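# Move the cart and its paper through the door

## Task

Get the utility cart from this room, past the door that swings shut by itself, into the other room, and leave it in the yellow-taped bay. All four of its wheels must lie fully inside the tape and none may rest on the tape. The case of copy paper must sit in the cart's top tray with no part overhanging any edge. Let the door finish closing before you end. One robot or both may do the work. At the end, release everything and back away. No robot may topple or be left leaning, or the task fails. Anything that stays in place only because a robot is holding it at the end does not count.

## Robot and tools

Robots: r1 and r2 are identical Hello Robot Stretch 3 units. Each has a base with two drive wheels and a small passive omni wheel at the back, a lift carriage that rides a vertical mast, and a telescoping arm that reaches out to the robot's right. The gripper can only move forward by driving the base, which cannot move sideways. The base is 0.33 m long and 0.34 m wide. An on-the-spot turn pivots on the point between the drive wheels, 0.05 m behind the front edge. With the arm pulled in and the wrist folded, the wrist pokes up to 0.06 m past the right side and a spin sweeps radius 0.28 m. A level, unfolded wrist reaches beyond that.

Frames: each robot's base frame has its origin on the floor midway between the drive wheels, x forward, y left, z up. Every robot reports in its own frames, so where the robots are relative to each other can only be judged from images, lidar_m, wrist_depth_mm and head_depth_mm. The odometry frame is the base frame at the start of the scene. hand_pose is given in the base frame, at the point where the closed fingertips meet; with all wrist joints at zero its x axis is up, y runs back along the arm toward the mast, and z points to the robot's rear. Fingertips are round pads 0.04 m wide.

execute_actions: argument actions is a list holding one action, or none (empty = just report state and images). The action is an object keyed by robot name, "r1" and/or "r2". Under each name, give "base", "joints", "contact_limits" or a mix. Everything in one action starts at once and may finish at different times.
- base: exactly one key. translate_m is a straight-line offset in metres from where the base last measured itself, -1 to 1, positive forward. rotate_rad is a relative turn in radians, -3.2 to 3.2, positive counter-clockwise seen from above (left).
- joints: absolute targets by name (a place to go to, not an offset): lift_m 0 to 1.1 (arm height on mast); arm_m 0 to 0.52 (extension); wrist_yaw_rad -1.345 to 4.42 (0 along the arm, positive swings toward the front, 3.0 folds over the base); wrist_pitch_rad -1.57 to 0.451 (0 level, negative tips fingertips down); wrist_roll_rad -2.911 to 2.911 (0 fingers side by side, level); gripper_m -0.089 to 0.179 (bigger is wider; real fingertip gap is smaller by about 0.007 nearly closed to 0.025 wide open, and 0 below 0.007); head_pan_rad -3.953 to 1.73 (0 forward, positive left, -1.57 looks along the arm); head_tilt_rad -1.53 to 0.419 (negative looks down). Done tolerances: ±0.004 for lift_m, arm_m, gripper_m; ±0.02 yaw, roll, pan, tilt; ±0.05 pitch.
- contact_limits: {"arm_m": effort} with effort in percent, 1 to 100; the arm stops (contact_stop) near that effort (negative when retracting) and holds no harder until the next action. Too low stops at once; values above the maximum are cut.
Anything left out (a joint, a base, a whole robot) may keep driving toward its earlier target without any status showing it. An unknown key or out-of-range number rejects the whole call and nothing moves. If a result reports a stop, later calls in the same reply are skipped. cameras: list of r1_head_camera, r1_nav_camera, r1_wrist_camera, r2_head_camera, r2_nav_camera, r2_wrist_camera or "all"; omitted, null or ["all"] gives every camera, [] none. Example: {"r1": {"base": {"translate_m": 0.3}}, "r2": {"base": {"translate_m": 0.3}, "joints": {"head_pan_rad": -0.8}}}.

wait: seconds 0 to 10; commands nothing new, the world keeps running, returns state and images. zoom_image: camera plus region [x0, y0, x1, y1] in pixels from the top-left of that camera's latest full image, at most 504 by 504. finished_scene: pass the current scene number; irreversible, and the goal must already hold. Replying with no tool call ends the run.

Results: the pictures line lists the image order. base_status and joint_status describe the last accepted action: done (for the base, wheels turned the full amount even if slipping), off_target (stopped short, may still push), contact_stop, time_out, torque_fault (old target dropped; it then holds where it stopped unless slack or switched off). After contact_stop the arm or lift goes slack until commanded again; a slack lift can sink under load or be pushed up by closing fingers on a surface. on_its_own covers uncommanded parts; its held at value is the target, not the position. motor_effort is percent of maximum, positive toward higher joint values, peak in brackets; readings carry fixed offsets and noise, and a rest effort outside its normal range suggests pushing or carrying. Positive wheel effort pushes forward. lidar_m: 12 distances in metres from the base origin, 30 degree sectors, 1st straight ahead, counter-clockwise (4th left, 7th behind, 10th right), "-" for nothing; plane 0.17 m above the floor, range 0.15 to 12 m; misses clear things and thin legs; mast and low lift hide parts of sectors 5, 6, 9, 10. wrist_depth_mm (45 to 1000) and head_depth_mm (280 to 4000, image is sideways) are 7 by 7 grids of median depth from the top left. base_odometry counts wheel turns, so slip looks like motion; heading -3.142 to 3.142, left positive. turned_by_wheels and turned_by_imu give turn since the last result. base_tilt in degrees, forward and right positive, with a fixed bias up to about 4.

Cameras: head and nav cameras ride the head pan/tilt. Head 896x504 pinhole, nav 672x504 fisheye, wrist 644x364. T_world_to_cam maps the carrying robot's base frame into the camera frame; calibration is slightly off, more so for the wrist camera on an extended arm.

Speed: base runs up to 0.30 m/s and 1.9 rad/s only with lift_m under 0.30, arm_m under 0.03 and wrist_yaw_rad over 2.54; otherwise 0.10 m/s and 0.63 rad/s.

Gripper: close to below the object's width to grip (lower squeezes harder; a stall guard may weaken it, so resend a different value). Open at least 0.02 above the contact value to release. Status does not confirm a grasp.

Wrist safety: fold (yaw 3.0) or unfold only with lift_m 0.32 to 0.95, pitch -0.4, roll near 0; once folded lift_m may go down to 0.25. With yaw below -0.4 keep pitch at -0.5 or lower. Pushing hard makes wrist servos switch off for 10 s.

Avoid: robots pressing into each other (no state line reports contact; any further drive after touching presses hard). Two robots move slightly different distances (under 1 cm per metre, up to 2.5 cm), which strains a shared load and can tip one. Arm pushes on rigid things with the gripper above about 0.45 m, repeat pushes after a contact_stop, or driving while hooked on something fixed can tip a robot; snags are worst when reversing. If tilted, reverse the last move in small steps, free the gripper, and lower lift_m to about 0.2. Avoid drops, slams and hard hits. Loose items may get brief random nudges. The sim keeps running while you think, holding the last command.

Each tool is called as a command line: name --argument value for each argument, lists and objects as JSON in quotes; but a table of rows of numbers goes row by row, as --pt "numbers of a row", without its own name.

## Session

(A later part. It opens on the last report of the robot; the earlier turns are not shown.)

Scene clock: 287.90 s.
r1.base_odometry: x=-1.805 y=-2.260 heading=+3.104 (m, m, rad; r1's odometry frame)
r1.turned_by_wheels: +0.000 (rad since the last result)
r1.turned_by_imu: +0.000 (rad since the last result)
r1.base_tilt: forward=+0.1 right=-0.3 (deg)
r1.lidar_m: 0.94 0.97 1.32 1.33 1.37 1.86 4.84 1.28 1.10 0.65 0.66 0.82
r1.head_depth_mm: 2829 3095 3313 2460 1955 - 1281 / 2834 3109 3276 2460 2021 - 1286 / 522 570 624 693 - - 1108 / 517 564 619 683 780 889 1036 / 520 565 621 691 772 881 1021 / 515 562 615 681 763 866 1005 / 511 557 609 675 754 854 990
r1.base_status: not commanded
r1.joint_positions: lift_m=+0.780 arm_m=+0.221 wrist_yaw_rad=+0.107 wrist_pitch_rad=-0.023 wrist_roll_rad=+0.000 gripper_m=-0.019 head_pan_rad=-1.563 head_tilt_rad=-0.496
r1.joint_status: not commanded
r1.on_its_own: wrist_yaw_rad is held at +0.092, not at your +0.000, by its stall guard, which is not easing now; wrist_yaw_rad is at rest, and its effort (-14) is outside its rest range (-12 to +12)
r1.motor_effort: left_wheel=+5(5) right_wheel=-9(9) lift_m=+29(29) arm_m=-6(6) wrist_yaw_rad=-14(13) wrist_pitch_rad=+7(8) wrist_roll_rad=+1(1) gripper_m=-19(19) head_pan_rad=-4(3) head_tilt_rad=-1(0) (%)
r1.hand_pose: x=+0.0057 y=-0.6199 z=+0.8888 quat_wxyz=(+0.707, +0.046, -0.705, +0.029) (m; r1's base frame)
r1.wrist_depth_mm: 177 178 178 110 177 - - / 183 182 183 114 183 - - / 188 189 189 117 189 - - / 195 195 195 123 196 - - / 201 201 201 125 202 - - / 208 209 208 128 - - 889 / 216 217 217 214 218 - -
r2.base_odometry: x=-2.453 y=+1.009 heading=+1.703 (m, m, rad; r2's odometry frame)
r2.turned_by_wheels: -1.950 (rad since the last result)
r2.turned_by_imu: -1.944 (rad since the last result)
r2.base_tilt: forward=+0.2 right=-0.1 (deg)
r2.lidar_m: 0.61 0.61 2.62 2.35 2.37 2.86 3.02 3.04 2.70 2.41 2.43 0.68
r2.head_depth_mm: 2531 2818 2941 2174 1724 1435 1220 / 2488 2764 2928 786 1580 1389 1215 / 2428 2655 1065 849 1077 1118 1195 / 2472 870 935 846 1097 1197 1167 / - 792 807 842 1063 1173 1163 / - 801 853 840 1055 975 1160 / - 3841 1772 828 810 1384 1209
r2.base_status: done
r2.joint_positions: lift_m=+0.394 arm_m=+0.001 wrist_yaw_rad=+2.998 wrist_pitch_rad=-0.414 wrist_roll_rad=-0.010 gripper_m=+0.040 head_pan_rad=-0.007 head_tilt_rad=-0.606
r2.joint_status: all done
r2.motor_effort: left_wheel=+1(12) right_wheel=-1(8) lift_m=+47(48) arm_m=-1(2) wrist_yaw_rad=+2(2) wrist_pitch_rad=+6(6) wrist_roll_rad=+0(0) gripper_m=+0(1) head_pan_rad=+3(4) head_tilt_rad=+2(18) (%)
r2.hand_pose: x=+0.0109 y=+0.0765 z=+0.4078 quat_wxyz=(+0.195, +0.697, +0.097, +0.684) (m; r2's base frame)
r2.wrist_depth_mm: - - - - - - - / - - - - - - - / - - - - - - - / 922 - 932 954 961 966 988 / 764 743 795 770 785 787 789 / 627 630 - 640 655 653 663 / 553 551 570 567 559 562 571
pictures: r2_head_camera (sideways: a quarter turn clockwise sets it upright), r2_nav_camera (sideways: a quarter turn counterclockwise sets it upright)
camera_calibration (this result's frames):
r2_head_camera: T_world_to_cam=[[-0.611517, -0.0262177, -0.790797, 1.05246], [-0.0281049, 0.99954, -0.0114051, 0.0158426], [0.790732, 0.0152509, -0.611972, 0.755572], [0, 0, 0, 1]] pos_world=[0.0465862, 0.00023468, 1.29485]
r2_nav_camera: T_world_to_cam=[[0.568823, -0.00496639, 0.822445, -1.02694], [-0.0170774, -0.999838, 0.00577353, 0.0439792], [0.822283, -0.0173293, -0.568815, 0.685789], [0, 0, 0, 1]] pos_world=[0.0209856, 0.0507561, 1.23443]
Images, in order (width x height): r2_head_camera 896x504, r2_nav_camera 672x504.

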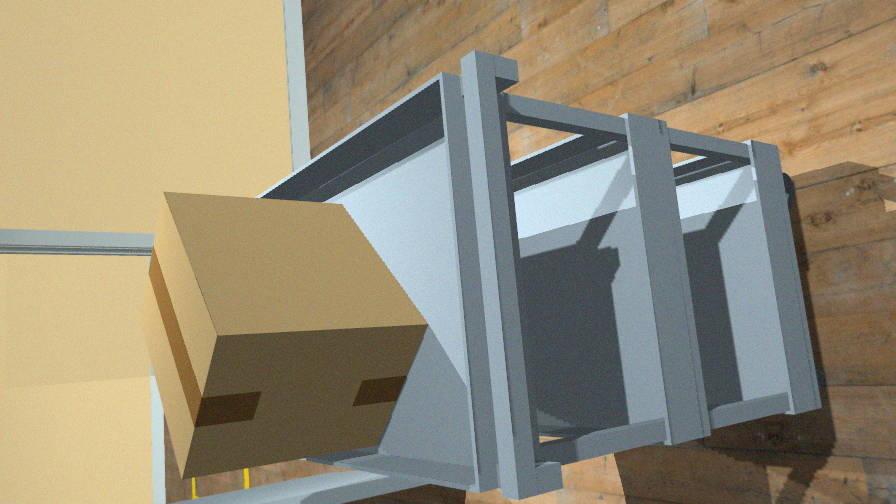

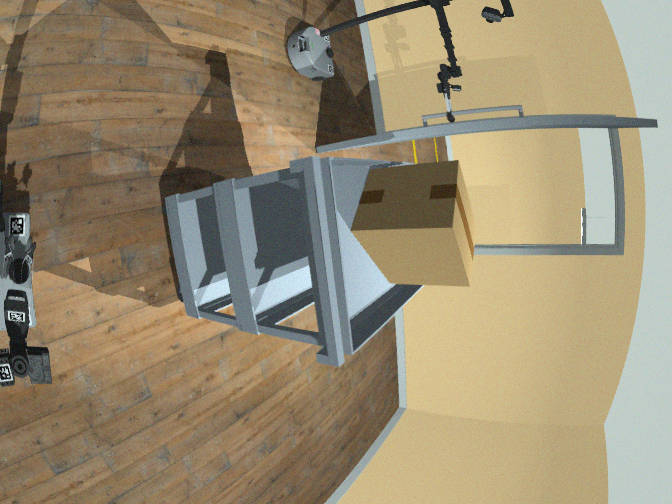

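execute_actions --actions '[{"r2":{"base":{"rotate_rad":0.17},"joints":{"wrist_yaw_rad":1.57,"gripper_m":0.175}}}]' --cameras '[]'

execute_actions --actions '[{"r2":{"base":{"translate_m":0.25},"joints":{"wrist_pitch_rad":0.0}}}]' --cameras '["r2_wrist_camera","r2_nav_camera"]'

Scene clock: 290.13 s.
r1.base_odometry: x=-1.805 y=-2.260 heading=+3.104 (m, m, rad; r1's odometry frame)
r1.turned_by_wheels: +0.000 (rad since the last result)
r1.turned_by_imu: +0.000 (rad since the last result)
r1.base_tilt: forward=+0.1 right=-0.4 (deg)
r1.lidar_m: 0.94 0.97 1.32 1.33 1.37 1.86 4.82 1.28 1.10 0.65 0.66 0.82
r1.head_depth_mm: 2844 3101 3335 2449 1939 - 1281 / 2840 3118 3329 2476 2019 - 1289 / 523 570 626 694 - - 1107 / 516 564 619 683 781 892 1035 / 519 566 621 688 772 877 1023 / 515 561 615 680 762 868 1004 / 511 555 609 674 754 853 993
r1.base_status: not commanded
r1.joint_positions: lift_m=+0.780 arm_m=+0.221 wrist_yaw_rad=+0.107 wrist_pitch_rad=-0.023 wrist_roll_rad=+0.000 gripper_m=-0.019 head_pan_rad=-1.563 head_tilt_rad=-0.496
r1.joint_status: not commanded
r1.on_its_own: wrist_yaw_rad is held at +0.092, not at your +0.000, by its stall guard, which is not easing now; wrist_yaw_rad is at rest, and its effort (-13) is outside its rest range (-12 to +12)
r1.motor_effort: left_wheel=+5(5) right_wheel=-9(9) lift_m=+29(29) arm_m=-6(6) wrist_yaw_rad=-13(13) wrist_pitch_rad=+7(7) wrist_roll_rad=+1(1) gripper_m=-18(18) head_pan_rad=-5(5) head_tilt_rad=-1(1) (%)
r1.hand_pose: x=+0.0057 y=-0.6199 z=+0.8888 quat_wxyz=(+0.707, +0.046, -0.705, +0.029) (m; r1's base frame)
r1.wrist_depth_mm: 177 177 177 110 178 - - / 182 182 182 114 183 - - / 189 189 189 118 189 - - / 194 195 196 123 195 - - / 202 202 201 125 203 - - / 209 208 208 129 - - 891 / 216 216 218 214 218 - -
r2.base_odometry: x=-2.453 y=+1.009 heading=+1.873 (m, m, rad; r2's odometry frame)
r2.turned_by_wheels: +0.170 (rad since the last result)
r2.turned_by_imu: +0.170 (rad since the last result)
r2.base_tilt: forward=+0.2 right=-0.1 (deg)
r2.lidar_m: 0.61 2.09 2.46 2.35 2.43 3.17 3.02 3.14 2.52 2.42 2.50 0.64
r2.head_depth_mm: 2367 2613 2790 823 902 1366 1223 / 2428 888 982 851 1066 1059 1173 / - 809 846 850 1069 1175 1165 / - 800 830 844 1062 1173 1162 / - 876 930 842 1027 1022 1169 / 2248 1989 2510 1989 1651 1419 1210 / 2326 2607 2760 2136 1702 1414 1204
r2.base_status: done
r2.joint_positions: lift_m=+0.394 arm_m=+0.001 wrist_yaw_rad=+1.573 wrist_pitch_rad=-0.414 wrist_roll_rad=-0.010 gripper_m=+0.175 head_pan_rad=-0.007 head_tilt_rad=-0.606
r2.joint_status: all done
r2.motor_effort: left_wheel=-1(6) right_wheel=+2(5) lift_m=+47(47) arm_m=-1(1) wrist_yaw_rad=-4(6) wrist_pitch_rad=+6(6) wrist_roll_rad=+0(0) gripper_m=+0(100) head_pan_rad=+2(3) head_tilt_rad=+2(2) (%)
r2.hand_pose: x=+0.2035 y=-0.1456 z=+0.4078 quat_wxyz=(+0.594, +0.591, -0.382, +0.390) (m; r2's base frame)
r2.wrist_depth_mm: - 482 - - - - - / - - - - - - - / - - 868 894 - - - / 916 843 628 626 940 977 971 / 763 744 770 758 779 807 796 / - 640 645 652 658 - 665 / 521 545 552 561 556 553 568
pictures: none
No camera images: the call's "cameras" was empty. Leave "cameras" out to get every camera's image.

Scene clock: 293.80 s.
r1.base_odometry: x=-1.805 y=-2.260 heading=+3.104 (m, m, rad; r1's odometry frame)
r1.turned_by_wheels: +0.000 (rad since the last result)
r1.turned_by_imu: +0.000 (rad since the last result)
r1.base_tilt: forward=+0.0 right=-0.4 (deg)
r1.lidar_m: 0.94 0.97 1.32 1.33 1.37 1.87 4.83 1.28 1.10 0.65 0.66 0.82
r1.head_depth_mm: 2837 3082 3323 2459 1948 - 1288 / 2828 3116 3319 2463 2038 - 1281 / 521 570 625 692 - - 1109 / 516 563 619 684 782 892 1037 / 519 568 621 689 774 878 1019 / 515 561 615 681 763 868 1003 / 511 556 609 674 754 855 991
r1.base_status: not commanded
r1.joint_positions: lift_m=+0.780 arm_m=+0.221 wrist_yaw_rad=+0.107 wrist_pitch_rad=-0.023 wrist_roll_rad=+0.000 gripper_m=-0.019 head_pan_rad=-1.563 head_tilt_rad=-0.496
r1.joint_status: not commanded
r1.on_its_own: wrist_yaw_rad is held at +0.092, not at your +0.000, by its stall guard, which is not easing now; wrist_yaw_rad is at rest, and its effort (-14) is outside its rest range (-12 to +12)
r1.motor_effort: left_wheel=+5(5) right_wheel=-8(9) lift_m=+29(29) arm_m=-6(6) wrist_yaw_rad=-14(13) wrist_pitch_rad=+7(8) wrist_roll_rad=+1(1) gripper_m=-19(19) head_pan_rad=-4(5) head_tilt_rad=-2(1) (%)
r1.hand_pose: x=+0.0057 y=-0.6199 z=+0.8888 quat_wxyz=(+0.707, +0.046, -0.705, +0.029) (m; r1's base frame)
r1.wrist_depth_mm: 177 177 177 110 177 - - / 183 183 182 114 183 - - / 188 188 189 117 189 - - / 195 195 195 123 196 - - / 201 201 202 125 203 - - / 208 208 208 128 - - 876 / 217 217 216 214 218 - -
r2.base_odometry: x=-2.527 y=+1.247 heading=+1.873 (m, m, rad; r2's odometry frame)
r2.turned_by_wheels: +0.000 (rad since the last result)
r2.turned_by_imu: +0.001 (rad since the last result)
r2.base_tilt: forward=+0.2 right=-0.1 (deg)
r2.lidar_m: 0.36 0.37 2.46 2.36 2.43 3.32 3.27 3.39 2.52 2.41 2.50 0.37
r2.head_depth_mm: 2137 2314 748 819 675 506 778 / - 2277 623 747 673 504 778 / - 809 564 628 669 502 776 / - - 574 635 669 501 776 / - - 632 728 668 502 773 / 2062 1737 1651 1862 647 500 806 / 2062 2342 2596 2135 1705 1377 1201
r2.base_status: done
r2.joint_positions: lift_m=+0.394 arm_m=+0.001 wrist_yaw_rad=+1.573 wrist_pitch_rad=-0.025 wrist_roll_rad=-0.010 gripper_m=+0.175 head_pan_rad=-0.007 head_tilt_rad=-0.606
r2.joint_status: all done
r2.motor_effort: left_wheel=-1(5) right_wheel=+1(6) lift_m=+47(48) arm_m=-2(1) wrist_yaw_rad=-5(5) wrist_pitch_rad=+11(11) wrist_roll_rad=+0(0) gripper_m=+0(0) head_pan_rad=+4(3) head_tilt_rad=+3(2) (%)
r2.hand_pose: x=+0.2342 y=-0.1455 z=+0.5025 quat_wxyz=(+0.509, +0.504, -0.490, +0.497) (m; r2's base frame)
r2.wrist_depth_mm: - - 789 800 - - - / - - - - - - - / - 746 879 875 - - - / 274 277 282 288 292 - - / 282 286 292 298 303 - - / - - 837 824 - - - / 778 612 634 634 583 830 857
pictures: r2_nav_camera (sideways: a quarter turn counterclockwise sets it upright), r2_wrist_camera
camera_calibration (this result's frames):
r2_nav_camera: T_world_to_cam=[[0.568719, -0.00496573, 0.822517, -1.02703], [-0.0170782, -0.999837, 0.00577223, 0.0439809], [0.822355, -0.0173299, -0.568711, 0.685653], [0, 0, 0, 1]] pos_world=[0.0209942, 0.0507561, 1.23444]
r2_wrist_camera: T_world_to_cam=[[-0.0474286, -0.998619, 0.0225979, -0.155788], [-0.183391, -0.0135333, -0.982947, 0.572248], [0.981895, -0.0507641, -0.182496, 0.0213919], [0, 0, 0, 1]] pos_world=[0.076552, -0.146742, 0.569914]
Images, in order (width x height): r2_nav_camera 672x504, r2_wrist_camera 644x364.

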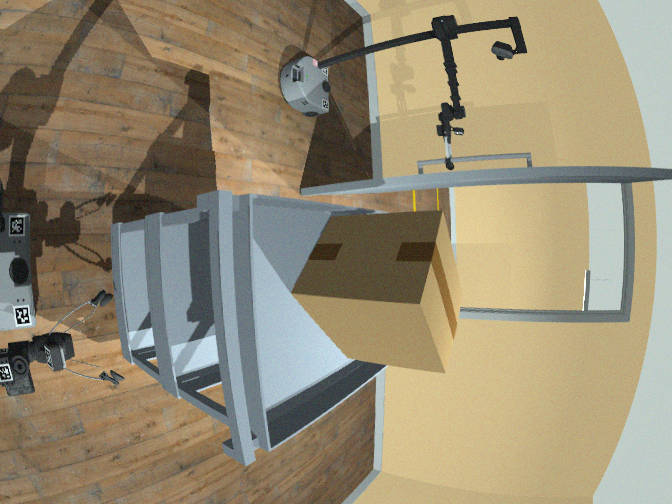

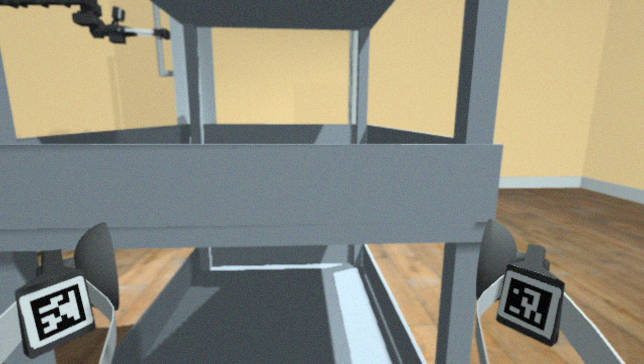

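execute_actions --actions '[{"r2":{"base":{"translate_m":0.6}}}]' --cameras '["r2_wrist_camera","r2_nav_camera"]'

Scene clock: 301.37 s.
r1.base_odometry: x=-1.805 y=-2.260 heading=+3.104 (m, m, rad; r1's odometry frame)
r1.turned_by_wheels: +0.000 (rad since the last result)
r1.turned_by_imu: +0.001 (rad since the last result)
r1.base_tilt: forward=+0.1 right=-0.4 (deg)
r1.lidar_m: 0.94 0.97 1.32 1.33 1.37 1.86 4.82 1.37 1.04 0.65 0.66 0.82
r1.head_depth_mm: 2828 1157 1106 1446 1224 - 1281 / 2810 3062 1252 1456 1218 - 1281 / 523 570 625 693 - - 1107 / 517 564 619 683 781 890 1038 / 520 566 621 690 772 876 1019 / 516 562 615 682 764 867 1006 / 511 557 610 676 753 855 992
r1.base_status: not commanded
r1.joint_positions: lift_m=+0.780 arm_m=+0.221 wrist_yaw_rad=+0.107 wrist_pitch_rad=-0.023 wrist_roll_rad=+0.000 gripper_m=-0.019 head_pan_rad=-1.563 head_tilt_rad=-0.496
r1.joint_status: not commanded
r1.on_its_own: wrist_yaw_rad is held at +0.092, not at your +0.000, by its stall guard, which is not easing now; wrist_yaw_rad is at rest, and its effort (-13) is outside its rest range (-12 to +12)
r1.motor_effort: left_wheel=+5(5) right_wheel=-9(9) lift_m=+29(29) arm_m=-6(6) wrist_yaw_rad=-13(13) wrist_pitch_rad=+7(8) wrist_roll_rad=+1(1) gripper_m=-18(19) head_pan_rad=-4(4) head_tilt_rad=-1(1) (%)
r1.hand_pose: x=+0.0057 y=-0.6199 z=+0.8888 quat_wxyz=(+0.707, +0.046, -0.705, +0.029) (m; r1's base frame)
r1.wrist_depth_mm: 178 177 177 110 177 - - / 183 183 183 114 184 624 516 / 188 189 189 117 190 636 531 / 195 195 195 123 195 543 503 / 201 202 202 125 202 - 961 / 209 210 208 129 598 923 889 / 216 216 216 213 217 695 687
r2.base_odometry: x=-2.706 y=+1.820 heading=+1.873 (m, m, rad; r2's odometry frame)
r2.turned_by_wheels: +0.000 (rad since the last result)
r2.turned_by_imu: -0.029 (rad since the last result)
r2.base_tilt: forward=+0.2 right=+0.0 (deg)
r2.lidar_m: 0.25 0.26 1.42 2.39 2.44 3.26 3.88 3.58 2.52 2.39 0.33 0.25
r2.head_depth_mm: 1660 1804 522 564 656 558 448 / - 1813 520 477 588 557 457 / - - 517 486 554 555 439 / - - 535 560 630 554 444 / - - 605 676 650 554 440 / - - 2922 2077 1702 539 427 / - 1530 1397 1295 1371 1408 1204
r2.base_status: done
r2.joint_positions: lift_m=+0.394 arm_m=+0.001 wrist_yaw_rad=+1.509 wrist_pitch_rad=-0.027 wrist_roll_rad=-0.010 gripper_m=+0.175 head_pan_rad=-0.007 head_tilt_rad=-0.605
r2.joint_status: not commanded
r2.on_its_own: wrist_yaw_rad is held at +1.512, not at your +1.570, by its stall guard, which is not easing now
r2.motor_effort: left_wheel=+0(17) right_wheel=+4(20) lift_m=+46(47) arm_m=+0(1) wrist_yaw_rad=+2(49) wrist_pitch_rad=+11(13) wrist_roll_rad=+0(0) gripper_m=-3(4) head_pan_rad=+3(4) head_tilt_rad=+2(2) (%)
r2.hand_pose: x=+0.2336 y=-0.1617 z=+0.5021 quat_wxyz=(+0.525, +0.489, -0.505, +0.480) (m; r2's base frame)
r2.wrist_depth_mm: 788 - - - - - 170 / 834 - - - - - 171 / 770 699 761 766 747 - 174 / 161 162 164 166 168 169 171 / 164 166 168 170 172 174 176 / - 172 174 176 177 - 182 / 782 532 569 577 574 798 804
pictures: r2_nav_camera (sideways: a quarter turn counterclockwise sets it upright), r2_wrist_camera
camera_calibration (this result's frames):
r2_nav_camera: T_world_to_cam=[[0.568226, -0.00494284, 0.822858, -1.02747], [-0.0170473, -0.999838, 0.00576608, 0.0439887], [0.822696, -0.0173039, -0.568218, 0.68501], [0, 0, 0, 1]] pos_world=[0.0210328, 0.0507563, 1.23445]
r2_wrist_camera: T_world_to_cam=[[-0.110876, -0.99358, 0.0224827, -0.156233], [-0.185423, -0.00154376, -0.982658, 0.573848], [0.976384, -0.113122, -0.184061, 0.0130221], [0, 0, 0, 1]] pos_world=[0.0763674, -0.152871, 0.569805]
Images, in order (width x height): r2_nav_camera 672x504, r2_wrist_camera 644x364.

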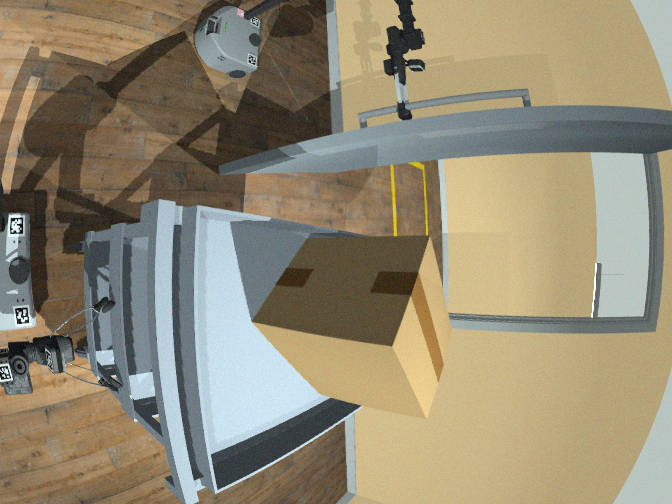

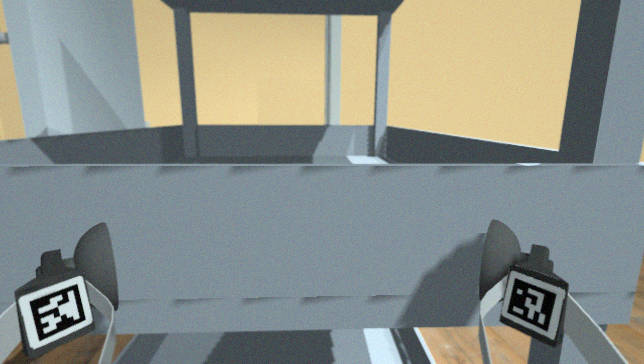

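execute_actions --actions '[{"r2":{"base":{"rotate_rad":0.08},"joints":{"wrist_yaw_rad":1.6}}}]' --cameras '[]'

execute_actions --actions '[{"r2":{"base":{"translate_m":0.5}}}]' --cameras '["r2_wrist_camera","r2_nav_camera"]'

Scene clock: 302.53 s.
r1.base_odometry: x=-1.805 y=-2.260 heading=+3.104 (m, m, rad; r1's odometry frame)
r1.turned_by_wheels: +0.000 (rad since the last result)
r1.turned_by_imu: +0.000 (rad since the last result)
r1.base_tilt: forward=+0.1 right=-0.4 (deg)
r1.lidar_m: 0.94 0.97 1.32 1.33 1.38 1.87 4.82 1.38 1.04 0.65 0.66 0.82
r1.head_depth_mm: 2849 1158 1103 1452 1220 - 1278 / 2800 3024 1225 1398 1213 - 1283 / 523 571 625 694 - - 1111 / 516 563 618 683 779 890 1034 / 520 566 620 688 770 877 1016 / 515 561 615 680 764 868 1006 / 512 556 610 676 754 853 995
r1.base_status: not commanded
r1.joint_positions: lift_m=+0.780 arm_m=+0.221 wrist_yaw_rad=+0.107 wrist_pitch_rad=-0.023 wrist_roll_rad=+0.000 gripper_m=-0.019 head_pan_rad=-1.563 head_tilt_rad=-0.496
r1.joint_status: not commanded
r1.on_its_own: wrist_yaw_rad is held at +0.092, not at your +0.000, by its stall guard, which is not easing now; wrist_yaw_rad is at rest, and its effort (-13) is outside its rest range (-12 to +12)
r1.motor_effort: left_wheel=+5(5) right_wheel=-9(9) lift_m=+29(29) arm_m=-6(6) wrist_yaw_rad=-13(13) wrist_pitch_rad=+7(7) wrist_roll_rad=+1(1) gripper_m=-19(19) head_pan_rad=-5(4) head_tilt_rad=-2(2) (%)
r1.hand_pose: x=+0.0057 y=-0.6199 z=+0.8888 quat_wxyz=(+0.707, +0.046, -0.705, +0.029) (m; r1's base frame)
r1.wrist_depth_mm: 178 177 178 110 178 - - / 182 182 183 113 183 621 512 / 188 189 189 118 190 627 537 / 195 195 196 123 195 542 509 / 202 201 201 125 202 - 947 / 209 209 208 129 837 902 896 / 216 216 217 214 217 692 688
r2.base_odometry: x=-2.706 y=+1.820 heading=+1.953 (m, m, rad; r2's odometry frame)
r2.turned_by_wheels: +0.080 (rad since the last result)
r2.turned_by_imu: +0.050 (rad since the last result)
r2.base_tilt: forward=+0.2 right=-0.1 (deg)
r2.lidar_m: 0.27 0.29 1.42 2.38 2.47 3.40 3.88 3.39 2.48 2.39 0.34 0.27
r2.head_depth_mm: 1671 1769 523 536 637 559 441 / - - 520 478 570 557 440 / - - 517 531 599 556 437 / - - 573 621 652 556 434 / - - 2746 2062 650 554 433 / - - 2530 1943 1622 1342 410 / 1182 1128 1079 1178 1601 1415 1208
r2.base_status: done
r2.joint_positions: lift_m=+0.394 arm_m=+0.001 wrist_yaw_rad=+1.568 wrist_pitch_rad=-0.027 wrist_roll_rad=-0.010 gripper_m=+0.175 head_pan_rad=-0.007 head_tilt_rad=-0.605
r2.joint_status: wrist_yaw_rad off_target (ended at +1.568, target +1.600)
r2.on_its_own: wrist_yaw_rad is at rest, and its effort (+35) is outside its rest range (-12 to +12)
r2.motor_effort: left_wheel=-5(13) right_wheel=+13(26) lift_m=+46(46) arm_m=+0(0) wrist_yaw_rad=+35(81) wrist_pitch_rad=+12(12) wrist_roll_rad=-1(0) gripper_m=-3(4) head_pan_rad=+4(3) head_tilt_rad=+1(2) (%)
r2.hand_pose: x=+0.2341 y=-0.1467 z=+0.5020 quat_wxyz=(+0.510, +0.504, -0.491, +0.495) (m; r2's base frame)
r2.wrist_depth_mm: - - - - - - - / - - - - - - - / - 827 778 771 751 - - / 185 182 178 176 172 168 165 / 191 187 185 180 177 173 170 / - 195 190 187 182 180 174 / 808 856 637 607 610 831 185
pictures: none
No camera images: the call's "cameras" was empty. Leave "cameras" out to get every camera's image.

Scene clock: 308.73 s.
r1.base_odometry: x=-1.805 y=-2.260 heading=+3.104 (m, m, rad; r1's odometry frame)
r1.turned_by_wheels: +0.000 (rad since the last result)
r1.turned_by_imu: +0.001 (rad since the last result)
r1.base_tilt: forward=+0.1 right=-0.3 (deg)
r1.lidar_m: 0.94 0.97 1.32 1.33 1.37 1.87 4.82 4.91 1.07 0.65 0.66 0.82
r1.head_depth_mm: 2830 3089 3244 2342 1937 - 1276 / 2822 3102 1411 1400 1247 - 1287 / 522 569 626 693 - - 1111 / 516 563 619 684 780 890 1034 / 520 565 619 689 771 878 1021 / 515 561 616 681 762 867 1005 / 511 556 610 674 755 855 992
r1.base_status: not commanded
r1.joint_positions: lift_m=+0.780 arm_m=+0.221 wrist_yaw_rad=+0.107 wrist_pitch_rad=-0.023 wrist_roll_rad=+0.000 gripper_m=-0.019 head_pan_rad=-1.563 head_tilt_rad=-0.496
r1.joint_status: not commanded
r1.on_its_own: wrist_yaw_rad is held at +0.092, not at your +0.000, by its stall guard, which is not easing now; wrist_yaw_rad is at rest, and its effort (-13) is outside its rest range (-12 to +12)
r1.motor_effort: left_wheel=+5(5) right_wheel=-9(9) lift_m=+29(29) arm_m=-6(6) wrist_yaw_rad=-13(14) wrist_pitch_rad=+8(8) wrist_roll_rad=+1(1) gripper_m=-18(17) head_pan_rad=-4(4) head_tilt_rad=-2(0) (%)
r1.hand_pose: x=+0.0057 y=-0.6199 z=+0.8888 quat_wxyz=(+0.707, +0.046, -0.705, +0.029) (m; r1's base frame)
r1.wrist_depth_mm: 177 177 177 110 178 - - / 183 183 183 114 183 - - / 188 188 189 118 189 - - / 195 195 195 123 196 597 - / 201 202 202 124 202 - - / 209 209 208 128 843 824 775 / 216 217 217 215 218 - -
r2.base_odometry: x=-2.892 y=+2.284 heading=+1.952 (m, m, rad; r2's odometry frame)
r2.turned_by_wheels: +0.000 (rad since the last result)
r2.turned_by_imu: -0.056 (rad since the last result)
r2.base_tilt: forward=+0.1 right=-0.1 (deg)
r2.lidar_m: 0.27 0.58 0.61 2.41 2.47 3.25 4.37 3.58 2.49 2.36 0.33 0.27
r2.head_depth_mm: 1276 1339 521 473 592 558 444 / 3736 - 519 500 560 556 443 / 3726 - 545 577 632 555 437 / 3661 - 2651 684 671 555 435 / 3702 - 2897 2165 1658 536 407 / 3613 - 2894 2133 1706 1414 1162 / 3603 - 2878 2004 1601 1372 1210
r2.base_status: done
r2.joint_positions: lift_m=+0.394 arm_m=+0.001 wrist_yaw_rad=+1.462 wrist_pitch_rad=-0.028 wrist_roll_rad=-0.010 gripper_m=+0.175 head_pan_rad=-0.007 head_tilt_rad=-0.605
r2.joint_status: not commanded
r2.on_its_own: wrist_yaw_rad is held at +1.488, not at your +1.600, by its stall guard, which is still easing
r2.motor_effort: left_wheel=-2(4) right_wheel=+8(20) lift_m=+46(47) arm_m=+0(1) wrist_yaw_rad=+30(46) wrist_pitch_rad=+12(12) wrist_roll_rad=+0(0) gripper_m=-3(4) head_pan_rad=+3(4) head_tilt_rad=+3(2) (%)
r2.hand_pose: x=+0.2326 y=-0.1738 z=+0.5019 quat_wxyz=(+0.536, +0.477, -0.517, +0.467) (m; r2's base frame)
r2.wrist_depth_mm: - - - - - - - / - - - - - - - / 958 - 768 773 767 - - / 170 170 170 169 169 169 168 / 174 174 174 174 174 173 173 / - 180 180 179 180 179 179 / 793 691 606 600 586 824 193
pictures: r2_nav_camera (sideways: a quarter turn counterclockwise sets it upright), r2_wrist_camera
camera_calibration (this result's frames):
r2_nav_camera: T_world_to_cam=[[0.568226, -0.00494284, 0.822857, -1.02747], [-0.0170473, -0.999838, 0.00576608, 0.0439887], [0.822696, -0.0173039, -0.568219, 0.68501], [0, 0, 0, 1]] pos_world=[0.0210328, 0.0507563, 1.23445]
r2_wrist_camera: T_world_to_cam=[[-0.158203, -0.987149, 0.0225577, -0.156345], [-0.185966, 0.0073512, -0.982529, 0.575066], [0.969736, -0.159634, -0.184739, 0.00645319], [0, 0, 0, 1]] pos_world=[0.0759503, -0.157533, 0.569737]
Images, in order (width x height): r2_nav_camera 672x504, r2_wrist_camera 644x364.

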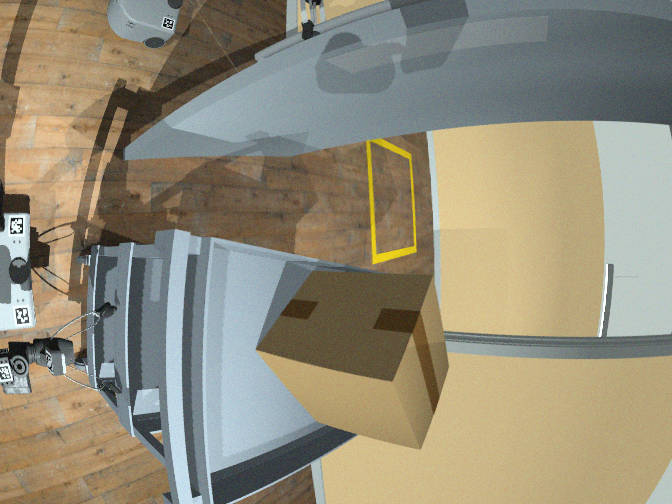

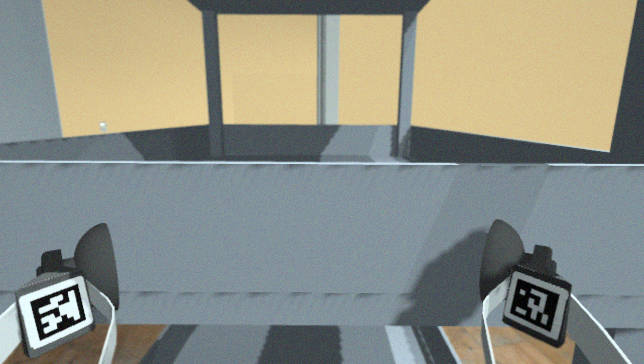

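execute_actions --actions '[{"r2":{"base":{"translate_m":-0.08}}}]' --cameras '[]'

execute_actions --actions '[{"r2":{"base":{"rotate_rad":0.05},"joints":{"gripper_m":0.0,"arm_m":0.11,"wrist_yaw_rad":1.57}}}]' --cameras '["r2_wrist_camera"]'

execute_actions --actions '[{"r2":{"base":{"translate_m":0.2}}}]' --cameras '["r2_wrist_camera","r2_nav_camera"]'

Scene clock: 311.47 s.
r1.base_odometry: x=-1.805 y=-2.260 heading=+3.104 (m, m, rad; r1's odometry frame)
r1.turned_by_wheels: +0.000 (rad since the last result)
r1.turned_by_imu: +0.000 (rad since the last result)
r1.base_tilt: forward=+0.1 right=-0.4 (deg)
r1.lidar_m: 0.94 0.97 1.32 1.33 1.37 1.86 4.82 4.90 1.11 0.65 0.65 0.82
r1.head_depth_mm: 2853 3084 3266 2347 1943 - 1277 / 2803 3118 1410 1401 1248 - 1282 / 522 570 627 692 - - 1106 / 517 565 618 684 780 890 1036 / 521 567 621 688 773 880 1019 / 515 561 618 680 763 865 1006 / 511 556 610 675 753 852 990
r1.base_status: not commanded
r1.joint_positions: lift_m=+0.780 arm_m=+0.221 wrist_yaw_rad=+0.107 wrist_pitch_rad=-0.023 wrist_roll_rad=+0.000 gripper_m=-0.019 head_pan_rad=-1.563 head_tilt_rad=-0.496
r1.joint_status: not commanded
r1.on_its_own: wrist_yaw_rad is held at +0.092, not at your +0.000, by its stall guard, which is not easing now; wrist_yaw_rad is at rest, and its effort (-13) is outside its rest range (-12 to +12)
r1.motor_effort: left_wheel=+5(5) right_wheel=-9(9) lift_m=+29(29) arm_m=-6(6) wrist_yaw_rad=-13(14) wrist_pitch_rad=+7(8) wrist_roll_rad=+1(1) gripper_m=-19(19) head_pan_rad=-4(4) head_tilt_rad=+0(0) (%)
r1.hand_pose: x=+0.0057 y=-0.6199 z=+0.8888 quat_wxyz=(+0.707, +0.046, -0.705, +0.029) (m; r1's base frame)
r1.wrist_depth_mm: 178 177 177 110 177 - - / 183 183 183 114 183 - - / 189 189 189 118 188 - - / 194 195 195 123 195 598 - / 201 202 201 125 202 - - / 209 209 208 128 855 - 754 / 217 216 217 214 218 - -
r2.base_odometry: x=-2.862 y=+2.210 heading=+1.952 (m, m, rad; r2's odometry frame)
r2.turned_by_wheels: +0.000 (rad since the last result)
r2.turned_by_imu: +0.001 (rad since the last result)
r2.base_tilt: forward=+0.2 right=-0.1 (deg)
r2.lidar_m: 0.35 0.65 1.19 2.41 2.47 3.26 4.29 3.60 2.49 2.37 0.42 0.35
r2.head_depth_mm: 1323 1389 549 612 673 559 734 / 3751 - 548 579 637 509 749 / 3756 - 602 660 669 502 759 / 3721 - 2538 761 671 503 775 / 3728 - 2916 2170 673 502 759 / 3676 - 2908 2143 1699 1416 1208 / 3678 - 2865 1723 1565 1352 1178
r2.base_status: done
r2.joint_positions: lift_m=+0.394 arm_m=+0.001 wrist_yaw_rad=+1.446 wrist_pitch_rad=-0.025 wrist_roll_rad=-0.010 gripper_m=+0.175 head_pan_rad=-0.007 head_tilt_rad=-0.605
r2.joint_status: not commanded
r2.on_its_own: wrist_yaw_rad is held at +1.445, not at your +1.600, by its stall guard, which is not easing now
r2.motor_effort: left_wheel=+1(5) right_wheel=+0(5) lift_m=+47(46) arm_m=+0(0) wrist_yaw_rad=-1(1) wrist_pitch_rad=+11(11) wrist_roll_rad=+0(0) gripper_m=-1(1) head_pan_rad=+2(2) head_tilt_rad=+2(2) (%)
r2.hand_pose: x=+0.2322 y=-0.1779 z=+0.5025 quat_wxyz=(+0.539, +0.472, -0.521, +0.463) (m; r2's base frame)
r2.wrist_depth_mm: - - - - - - - / - - - - - - - / - - 855 835 812 253 - / 248 248 250 249 250 251 - / 254 255 256 256 258 258 - / - - 763 820 - - - / 788 719 642 643 638 291 869
pictures: none
No camera images: the call's "cameras" was empty. Leave "cameras" out to get every camera's image.

Scene clock: 313.70 s.
r1.base_odometry: x=-1.805 y=-2.260 heading=+3.104 (m, m, rad; r1's odometry frame)
r1.turned_by_wheels: +0.000 (rad since the last result)
r1.turned_by_imu: +0.000 (rad since the last result)
r1.base_tilt: forward=+0.1 right=-0.4 (deg)
r1.lidar_m: 0.94 0.97 1.32 1.33 1.37 1.86 4.83 4.89 1.12 0.65 0.66 0.82
r1.head_depth_mm: 2813 3123 3258 2370 1950 - 1276 / 2824 3066 1416 1408 1248 - 1284 / 522 570 624 693 - - 1107 / 517 563 619 682 780 890 1037 / 519 566 622 691 775 880 1019 / 515 560 617 682 763 868 1006 / 511 557 610 674 754 854 989
r1.base_status: not commanded
r1.joint_positions: lift_m=+0.780 arm_m=+0.221 wrist_yaw_rad=+0.107 wrist_pitch_rad=-0.023 wrist_roll_rad=+0.000 gripper_m=-0.019 head_pan_rad=-1.563 head_tilt_rad=-0.496
r1.joint_status: not commanded
r1.on_its_own: wrist_yaw_rad is held at +0.092, not at your +0.000, by its stall guard, which is not easing now; wrist_yaw_rad is at rest, and its effort (-13) is outside its rest range (-12 to +12)
r1.motor_effort: left_wheel=+5(4) right_wheel=-9(9) lift_m=+29(29) arm_m=-6(6) wrist_yaw_rad=-13(13) wrist_pitch_rad=+8(8) wrist_roll_rad=+1(1) gripper_m=-19(17) head_pan_rad=-4(4) head_tilt_rad=-2(1) (%)
r1.hand_pose: x=+0.0057 y=-0.6199 z=+0.8888 quat_wxyz=(+0.707, +0.046, -0.705, +0.029) (m; r1's base frame)
r1.wrist_depth_mm: 178 177 177 110 177 - - / 182 183 183 114 183 - - / 189 188 188 117 189 - - / 195 196 195 123 195 598 - / 202 203 202 124 202 - - / 209 210 209 128 854 - - / 217 216 217 213 218 - -
r2.base_odometry: x=-2.862 y=+2.210 heading=+2.002 (m, m, rad; r2's odometry frame)
r2.turned_by_wheels: +0.050 (rad since the last result)
r2.turned_by_imu: +0.050 (rad since the last result)
r2.base_tilt: forward=+0.1 right=-0.1 (deg)
r2.lidar_m: 0.35 0.65 1.19 2.41 2.50 3.42 4.30 3.40 2.46 2.37 0.41 0.35
r2.head_depth_mm: 3594 1400 523 564 654 559 733 / 3783 - 571 599 639 505 746 / 3676 - 632 699 672 503 759 / 3692 - 2900 1997 652 503 760 / 3782 - 2909 2145 1717 507 1138 / 3739 - 2908 2147 1694 1412 1210 / 3689 3847 1445 1382 1328 1268 1161
r2.base_status: done
r2.joint_positions: lift_m=+0.394 arm_m=+0.110 wrist_yaw_rad=+1.568 wrist_pitch_rad=-0.025 wrist_roll_rad=-0.010 gripper_m=+0.000 head_pan_rad=-0.007 head_tilt_rad=-0.605
r2.joint_status: all done
r2.motor_effort: left_wheel=-1(5) right_wheel=+2(3) lift_m=+47(47) arm_m=+3(4) wrist_yaw_rad=+3(2) wrist_pitch_rad=+11(11) wrist_roll_rad=+0(0) gripper_m=-4(100) head_pan_rad=+2(3) head_tilt_rad=+2(2) (%)
r2.hand_pose: x=+0.2342 y=-0.2555 z=+0.5025 quat_wxyz=(+0.510, +0.503, -0.492, +0.495) (m; r2's base frame)
r2.wrist_depth_mm: 910 - - - - 194 - / 891 - - - - 200 - / 791 - 834 839 808 210 - / 255 246 233 223 212 204 - / 266 252 241 227 219 211 - / 916 - 723 - 226 226 - / 812 793 638 639 631 793 867
pictures: r2_wrist_camera
camera_calibration (this result's frames):
r2_wrist_camera: T_world_to_cam=[[-0.05306, -0.998339, 0.0224384, -0.264157], [-0.183349, -0.0123483, -0.98297, 0.57114], [0.981615, -0.0562705, -0.182389, 0.0144248], [0, 0, 0, 1]] pos_world=[0.0765423, -0.255854, 0.569972]
Images, in order (width x height): r2_wrist_camera 644x364.

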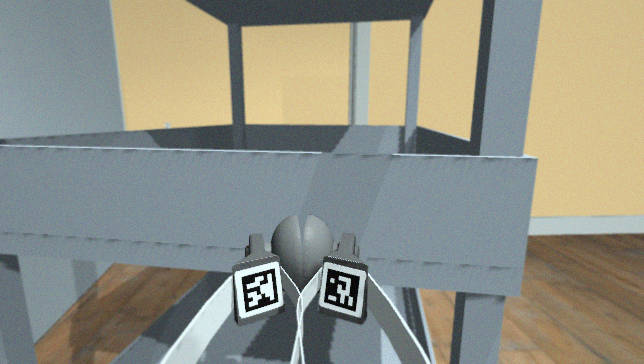

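Scene clock: 316.73 s.
r1.base_odometry: x=-1.805 y=-2.260 heading=+3.104 (m, m, rad; r1's odometry frame)
r1.turned_by_wheels: +0.000 (rad since the last result)
r1.turned_by_imu: +0.000 (rad since the last result)
r1.base_tilt: forward=+0.1 right=-0.4 (deg)
r1.lidar_m: 0.94 0.97 1.32 1.33 1.37 1.86 4.81 4.89 1.02 0.65 0.65 0.82
r1.head_depth_mm: 2839 3080 3290 2266 1952 - 1280 / 2829 3128 3165 2476 2027 - 1287 / 523 570 626 693 - - 1110 / 517 563 618 683 778 891 1035 / 520 565 620 689 773 878 1020 / 516 562 614 680 764 869 1002 / 511 556 610 674 755 856 990
r1.base_status: not commanded
r1.joint_positions: lift_m=+0.780 arm_m=+0.221 wrist_yaw_rad=+0.107 wrist_pitch_rad=-0.023 wrist_roll_rad=+0.000 gripper_m=-0.019 head_pan_rad=-1.563 head_tilt_rad=-0.496
r1.joint_status: not commanded
r1.on_its_own: wrist_yaw_rad is held at +0.092, not at your +0.000, by its stall guard, which is not easing now; wrist_yaw_rad is at rest, and its effort (-14) is outside its rest range (-12 to +12)
r1.motor_effort: left_wheel=+4(4) right_wheel=-9(9) lift_m=+29(29) arm_m=-6(6) wrist_yaw_rad=-14(13) wrist_pitch_rad=+8(8) wrist_roll_rad=+1(1) gripper_m=-18(19) head_pan_rad=-4(4) head_tilt_rad=-2(1) (%)
r1.hand_pose: x=+0.0057 y=-0.6199 z=+0.8888 quat_wxyz=(+0.707, +0.046, -0.705, +0.029) (m; r1's base frame)
r1.wrist_depth_mm: 177 177 177 110 178 - - / 182 182 183 114 183 - - / 188 188 190 118 188 - - / 195 195 195 123 195 - - / 202 202 202 125 202 - - / 209 209 208 128 - - 730 / 216 216 217 214 218 - -
r2.base_odometry: x=-2.946 y=+2.391 heading=+2.002 (m, m, rad; r2's odometry frame)
r2.turned_by_wheels: +0.000 (rad since the last result)
r2.turned_by_imu: -0.051 (rad since the last result)
r2.base_tilt: forward=+0.1 right=-0.1 (deg)
r2.lidar_m: 0.30 0.57 0.50 1.24 2.47 3.26 4.48 3.59 2.49 2.36 0.36 0.30
r2.head_depth_mm: 1215 1243 522 504 613 558 438 / 3629 - 536 550 608 557 443 / 3622 - 586 639 657 556 461 / 3618 - 2795 2009 651 555 480 / 3554 - 2920 2150 1720 540 435 / 3561 3881 2924 2149 1708 1411 1208 / 3517 3851 2887 2141 1604 1381 1207
r2.base_status: done
r2.joint_positions: lift_m=+0.394 arm_m=+0.110 wrist_yaw_rad=+1.564 wrist_pitch_rad=-0.026 wrist_roll_rad=-0.010 gripper_m=+0.000 head_pan_rad=-0.007 head_tilt_rad=-0.605
r2.joint_status: not commanded
r2.motor_effort: left_wheel=-1(8) right_wheel=+7(22) lift_m=+46(46) arm_m=+2(4) wrist_yaw_rad=+7(13) wrist_pitch_rad=+11(12) wrist_roll_rad=-1(0) gripper_m=-3(4) head_pan_rad=+3(3) head_tilt_rad=+2(2) (%)
r2.hand_pose: x=+0.2342 y=-0.2566 z=+0.5024 quat_wxyz=(+0.511, +0.502, -0.492, +0.494) (m; r2's base frame)
r2.wrist_depth_mm: - - - - - - - / - - - - - - - / 928 613 792 790 763 187 - / 199 192 185 180 173 166 - / 208 199 192 182 177 171 - / 215 208 199 - 182 176 - / 867 802 636 636 639 186 860
pictures: r2_nav_camera (sideways: a quarter turn counterclockwise sets it upright), r2_wrist_camera
camera_calibration (this result's frames):
r2_nav_camera: T_world_to_cam=[[0.567794, -0.00493989, 0.823156, -1.02786], [-0.0170502, -0.999838, 0.00576069, 0.0439957], [0.822994, -0.0173059, -0.567787, 0.684446], [0, 0, 0, 1]] pos_world=[0.0210682, 0.0507561, 1.23445]
r2_wrist_camera: T_world_to_cam=[[-0.0569728, -0.998123, 0.0224614, -0.264274], [-0.183805, -0.0116272, -0.982894, 0.571276], [0.98131, -0.0601267, -0.182797, 0.01365], [0, 0, 0, 1]] pos_world=[0.0765519, -0.256315, 0.569935]
Images, in order (width x height): r2_nav_camera 672x504, r2_wrist_camera 644x364.

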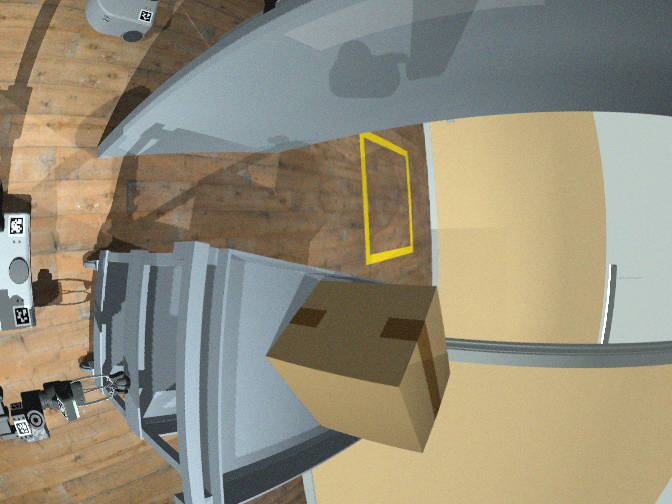

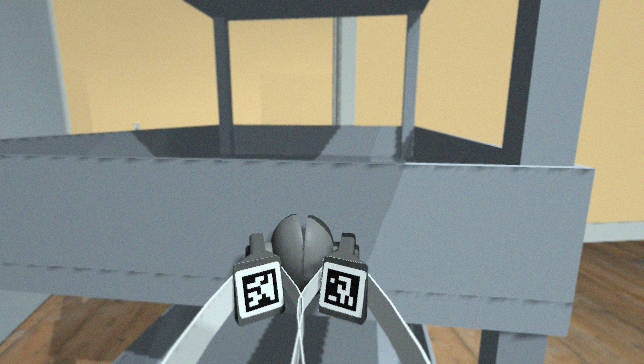

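execute_actions --actions '[{"r2":{"base":{"translate_m":-0.3},"joints":{"arm_m":0.0,"wrist_pitch_rad":-0.4,"gripper_m":0.04}}}]' --cameras '[]'

execute_actions --actions '[{"r2":{"base":{"rotate_rad":-1.27},"joints":{"wrist_yaw_rad":3.0}}}]' --cameras '[]'

execute_actions --actions '[{"r2":{"joints":{"lift_m":0.25,"head_tilt_rad":-0.8}}}]' --cameras '["r2_nav_camera"]'

Scene clock: 321.43 s.
r1.base_odometry: x=-1.805 y=-2.260 heading=+3.104 (m, m, rad; r1's odometry frame)
r1.turned_by_wheels: +0.000 (rad since the last result)
r1.turned_by_imu: +0.000 (rad since the last result)
r1.base_tilt: forward=+0.0 right=-0.4 (deg)
r1.lidar_m: 0.94 0.97 1.32 1.33 1.38 1.86 4.81 4.88 1.17 0.65 0.66 0.82
r1.head_depth_mm: 2865 3064 3280 2452 1955 - 1283 / 2825 3112 3148 2494 2033 - 1279 / 523 569 627 693 - - 1108 / 517 564 620 683 780 888 1034 / 520 566 622 690 772 878 1025 / 515 562 614 683 765 869 1005 / 511 556 609 674 754 855 992
r1.base_status: not commanded
r1.joint_positions: lift_m=+0.780 arm_m=+0.221 wrist_yaw_rad=+0.107 wrist_pitch_rad=-0.023 wrist_roll_rad=+0.000 gripper_m=-0.019 head_pan_rad=-1.563 head_tilt_rad=-0.496
r1.joint_status: not commanded
r1.on_its_own: wrist_yaw_rad is held at +0.092, not at your +0.000, by its stall guard, which is not easing now; wrist_yaw_rad is at rest, and its effort (-14) is outside its rest range (-12 to +12)
r1.motor_effort: left_wheel=+5(5) right_wheel=-9(9) lift_m=+29(29) arm_m=-6(6) wrist_yaw_rad=-14(13) wrist_pitch_rad=+8(8) wrist_roll_rad=+1(1) gripper_m=-20(19) head_pan_rad=-4(5) head_tilt_rad=-2(0) (%)
r1.hand_pose: x=+0.0057 y=-0.6199 z=+0.8888 quat_wxyz=(+0.707, +0.046, -0.705, +0.029) (m; r1's base frame)
r1.wrist_depth_mm: 177 177 177 110 178 - - / 183 182 182 114 184 - - / 189 189 189 117 189 - - / 195 196 195 123 195 - - / 202 201 201 125 202 - - / 208 209 208 128 - - - / 216 217 217 213 217 - -
r2.base_odometry: x=-2.820 y=+2.119 heading=+2.002 (m, m, rad; r2's odometry frame)
r2.turned_by_wheels: +0.000 (rad since the last result)
r2.turned_by_imu: +0.000 (rad since the last result)
r2.base_tilt: forward=+0.2 right=+0.0 (deg)
r2.lidar_m: 0.60 0.73 1.24 2.40 2.46 3.23 4.18 3.61 2.51 2.38 2.44 0.60
r2.head_depth_mm: 1396 820 843 857 1013 950 1104 / 3876 814 771 832 1038 963 1148 / 3847 829 853 849 1039 982 1151 / 3809 - 2641 817 1038 1032 1149 / 3791 - 2908 2167 1668 1394 1212 / 3791 - 2892 2121 1699 1413 1208 / 3783 - 2627 1626 1499 1346 1186
r2.base_status: done
r2.joint_positions: lift_m=+0.394 arm_m=+0.001 wrist_yaw_rad=+1.568 wrist_pitch_rad=-0.413 wrist_roll_rad=-0.010 gripper_m=+0.040 head_pan_rad=-0.007 head_tilt_rad=-0.605
r2.joint_status: all done
r2.motor_effort: left_wheel=+2(6) right_wheel=+0(6) lift_m=+46(46) arm_m=-1(1) wrist_yaw_rad=+2(6) wrist_pitch_rad=+6(10) wrist_roll_rad=+0(0) gripper_m=+0(97) head_pan_rad=+3(3) head_tilt_rad=+2(2) (%)
r2.hand_pose: x=+0.2036 y=-0.1469 z=+0.4081 quat_wxyz=(+0.595, +0.589, -0.384, +0.389) (m; r2's base frame)
r2.wrist_depth_mm: 817 - - 448 431 - - / 791 - - - - - - / 764 - 823 893 847 - - / 748 919 635 604 589 989 971 / 713 761 763 758 720 793 786 / 636 643 - 650 662 662 656 / 556 549 552 556 561 558 568
pictures: none
No camera images: the call's "cameras" was empty. Leave "cameras" out to get every camera's image.

Scene clock: 324.40 s.
r1.base_odometry: x=-1.805 y=-2.260 heading=+3.104 (m, m, rad; r1's odometry frame)
r1.turned_by_wheels: +0.000 (rad since the last result)
r1.turned_by_imu: +0.000 (rad since the last result)
r1.base_tilt: forward=+0.1 right=-0.4 (deg)
r1.lidar_m: 0.94 0.97 1.32 1.33 1.37 1.86 4.81 4.88 1.10 0.65 0.66 0.82
r1.head_depth_mm: 2845 3117 3297 2459 1946 - 1279 / 2810 3106 3165 2451 2039 - 1285 / 521 569 625 694 - - 1105 / 516 564 619 683 782 892 1035 / 519 566 622 689 772 878 1019 / 515 561 617 681 762 866 1009 / 511 556 611 674 756 856 988
r1.base_status: not commanded
r1.joint_positions: lift_m=+0.780 arm_m=+0.221 wrist_yaw_rad=+0.107 wrist_pitch_rad=-0.023 wrist_roll_rad=+0.000 gripper_m=-0.019 head_pan_rad=-1.563 head_tilt_rad=-0.496
r1.joint_status: not commanded
r1.on_its_own: wrist_yaw_rad is held at +0.092, not at your +0.000, by its stall guard, which is not easing now; wrist_yaw_rad is at rest, and its effort (-13) is outside its rest range (-12 to +12)
r1.motor_effort: left_wheel=+5(5) right_wheel=-9(9) lift_m=+29(29) arm_m=-6(6) wrist_yaw_rad=-13(13) wrist_pitch_rad=+7(7) wrist_roll_rad=+1(1) gripper_m=-18(19) head_pan_rad=-5(4) head_tilt_rad=-2(2) (%)
r1.hand_pose: x=+0.0057 y=-0.6199 z=+0.8888 quat_wxyz=(+0.707, +0.046, -0.705, +0.029) (m; r1's base frame)
r1.wrist_depth_mm: 177 177 177 110 178 - - / 183 182 183 114 183 - - / 188 189 189 118 189 - - / 194 195 195 123 196 - - / 202 202 201 125 203 - - / 207 209 208 129 - - - / 217 216 216 215 217 - -
r2.base_odometry: x=-2.820 y=+2.119 heading=+0.732 (m, m, rad; r2's odometry frame)
r2.turned_by_wheels: -1.270 (rad since the last result)
r2.turned_by_imu: -1.270 (rad since the last result)
r2.base_tilt: forward=+0.2 right=-0.1 (deg)
r2.lidar_m: 2.37 0.62 0.60 0.61 0.74 1.33 2.40 2.73 4.18 4.19 2.81 2.38
r2.head_depth_mm: 1917 2099 2343 2195 1737 1432 1222 / 1962 2152 2415 2182 1727 1428 1214 / 2009 2210 2465 2174 1719 1427 1219 / 2045 2267 2528 2152 1721 1420 1217 / 2093 2317 2583 2149 1721 1413 1206 / 2135 2370 2653 2149 1705 1420 1212 / 2192 2458 2653 2138 1710 1413 1210
r2.base_status: done
r2.joint_positions: lift_m=+0.394 arm_m=+0.001 wrist_yaw_rad=+2.997 wrist_pitch_rad=-0.413 wrist_roll_rad=-0.010 gripper_m=+0.040 head_pan_rad=-0.007 head_tilt_rad=-0.605
r2.joint_status: all done
r2.motor_effort: left_wheel=+2(7) right_wheel=-1(6) lift_m=+47(47) arm_m=-1(2) wrist_yaw_rad=+3(1) wrist_pitch_rad=+6(6) wrist_roll_rad=+0(0) gripper_m=-1(1) head_pan_rad=+3(3) head_tilt_rad=+1(2) (%)
r2.hand_pose: x=+0.0112 y=+0.0766 z=+0.4081 quat_wxyz=(+0.195, +0.697, +0.096, +0.683) (m; r2's base frame)
r2.wrist_depth_mm: - 748 - - - - 525 / - - - - - - - / - - - - 914 845 - / 915 - 955 904 739 671 988 / 746 731 788 764 780 761 787 / 637 634 - 652 650 662 654 / 544 546 564 558 563 570 573
pictures: none
No camera images: the call's "cameras" was empty. Leave "cameras" out to get every camera's image.

Scene clock: 326.57 s.
r1.base_odometry: x=-1.805 y=-2.260 heading=+3.104 (m, m, rad; r1's odometry frame)
r1.turned_by_wheels: +0.000 (rad since the last result)
r1.turned_by_imu: +0.000 (rad since the last result)
r1.base_tilt: forward=+0.1 right=-0.3 (deg)
r1.lidar_m: 0.94 0.97 1.32 1.33 1.37 1.87 4.83 4.90 1.10 0.65 0.65 0.82
r1.head_depth_mm: 2837 3095 3300 2465 1946 - 1278 / 2805 3107 3151 2466 2024 - 1283 / 522 569 625 693 - - 1108 / 516 564 620 684 778 891 1035 / 519 566 621 688 772 878 1019 / 515 561 615 682 765 866 1008 / 511 557 611 675 753 856 988
r1.base_status: not commanded
r1.joint_positions: lift_m=+0.780 arm_m=+0.221 wrist_yaw_rad=+0.107 wrist_pitch_rad=-0.023 wrist_roll_rad=+0.000 gripper_m=-0.019 head_pan_rad=-1.563 head_tilt_rad=-0.496
r1.joint_status: not commanded
r1.on_its_own: wrist_yaw_rad is held at +0.092, not at your +0.000, by its stall guard, which is not easing now; wrist_yaw_rad is at rest, and its effort (-14) is outside its rest range (-12 to +12)
r1.motor_effort: left_wheel=+5(5) right_wheel=-9(9) lift_m=+29(29) arm_m=-6(6) wrist_yaw_rad=-14(13) wrist_pitch_rad=+7(8) wrist_roll_rad=+1(1) gripper_m=-18(19) head_pan_rad=-5(4) head_tilt_rad=-1(0) (%)
r1.hand_pose: x=+0.0057 y=-0.6199 z=+0.8888 quat_wxyz=(+0.707, +0.046, -0.705, +0.029) (m; r1's base frame)
r1.wrist_depth_mm: 177 177 177 110 178 - - / 183 183 183 114 183 - - / 189 188 189 118 189 - - / 195 195 195 123 196 - - / 201 202 202 124 202 - - / 208 209 208 128 - - - / 216 217 217 214 218 - -
r2.base_odometry: x=-2.820 y=+2.119 heading=+0.732 (m, m, rad; r2's odometry frame)
r2.turned_by_wheels: +0.000 (rad since the last result)
r2.turned_by_imu: +0.000 (rad since the last result)
r2.base_tilt: forward=+0.1 right=-0.1 (deg)
r2.lidar_m: 2.38 0.63 0.60 0.61 0.73 1.33 2.40 2.72 4.20 4.19 2.81 2.38
r2.head_depth_mm: 1984 2242 2137 1761 1490 1289 1140 / 2026 2312 2131 1753 1490 1288 1139 / 2071 2357 2138 1744 1484 1286 1134 / 2126 2436 2139 1745 1486 1289 1131 / 2173 2440 2119 1744 1479 1284 1132 / 2205 2512 2111 1742 1479 1284 1132 / 2290 2515 2110 1719 1468 1273 1132
r2.base_status: not commanded
r2.joint_positions: lift_m=+0.251 arm_m=+0.001 wrist_yaw_rad=+2.997 wrist_pitch_rad=-0.414 wrist_roll_rad=-0.010 gripper_m=+0.040 head_pan_rad=-0.007 head_tilt_rad=-0.790
r2.joint_status: all done
r2.motor_effort: left_wheel=+2(2) right_wheel=-1(1) lift_m=+15(41) arm_m=-2(1) wrist_yaw_rad=+3(3) wrist_pitch_rad=+6(6) wrist_roll_rad=-1(1) gripper_m=-1(0) head_pan_rad=+2(1) head_tilt_rad=-5(20) (%)
r2.hand_pose: x=+0.0111 y=+0.0765 z=+0.2642 quat_wxyz=(+0.195, +0.697, +0.096, +0.683) (m; r2's base frame)
r2.wrist_depth_mm: - 744 - - - - - / - - - 851 626 722 - / 860 - 877 846 859 619 882 / 657 - 678 685 698 677 717 / 545 546 578 558 568 571 574 / 470 - - - 481 472 485 / - - - 409 406 415 413
pictures: r2_nav_camera (sideways: a quarter turn counterclockwise sets it upright)
camera_calibration (this result's frames):
r2_nav_camera: T_world_to_cam=[[0.709614, -0.00589876, 0.704566, -0.874151], [-0.0158116, -0.999846, 0.00755401, 0.0416551], [0.704413, -0.0165008, -0.709598, 0.869638], [0, 0, 0, 1]] pos_world=[0.008383, 0.050842, 1.23268]
Images, in order (width x height): r2_nav_camera 672x504.

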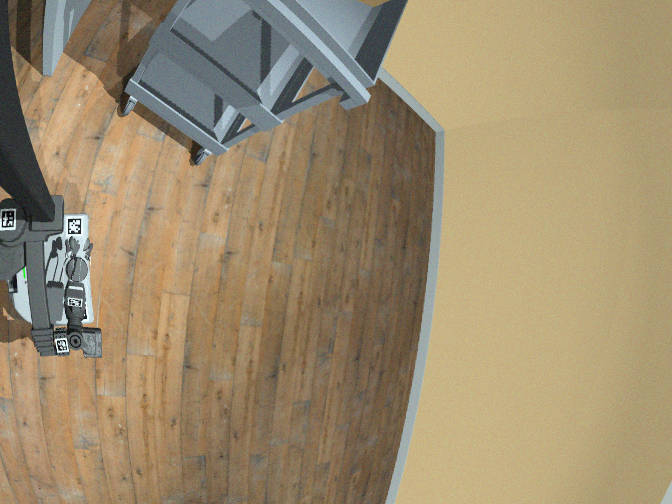

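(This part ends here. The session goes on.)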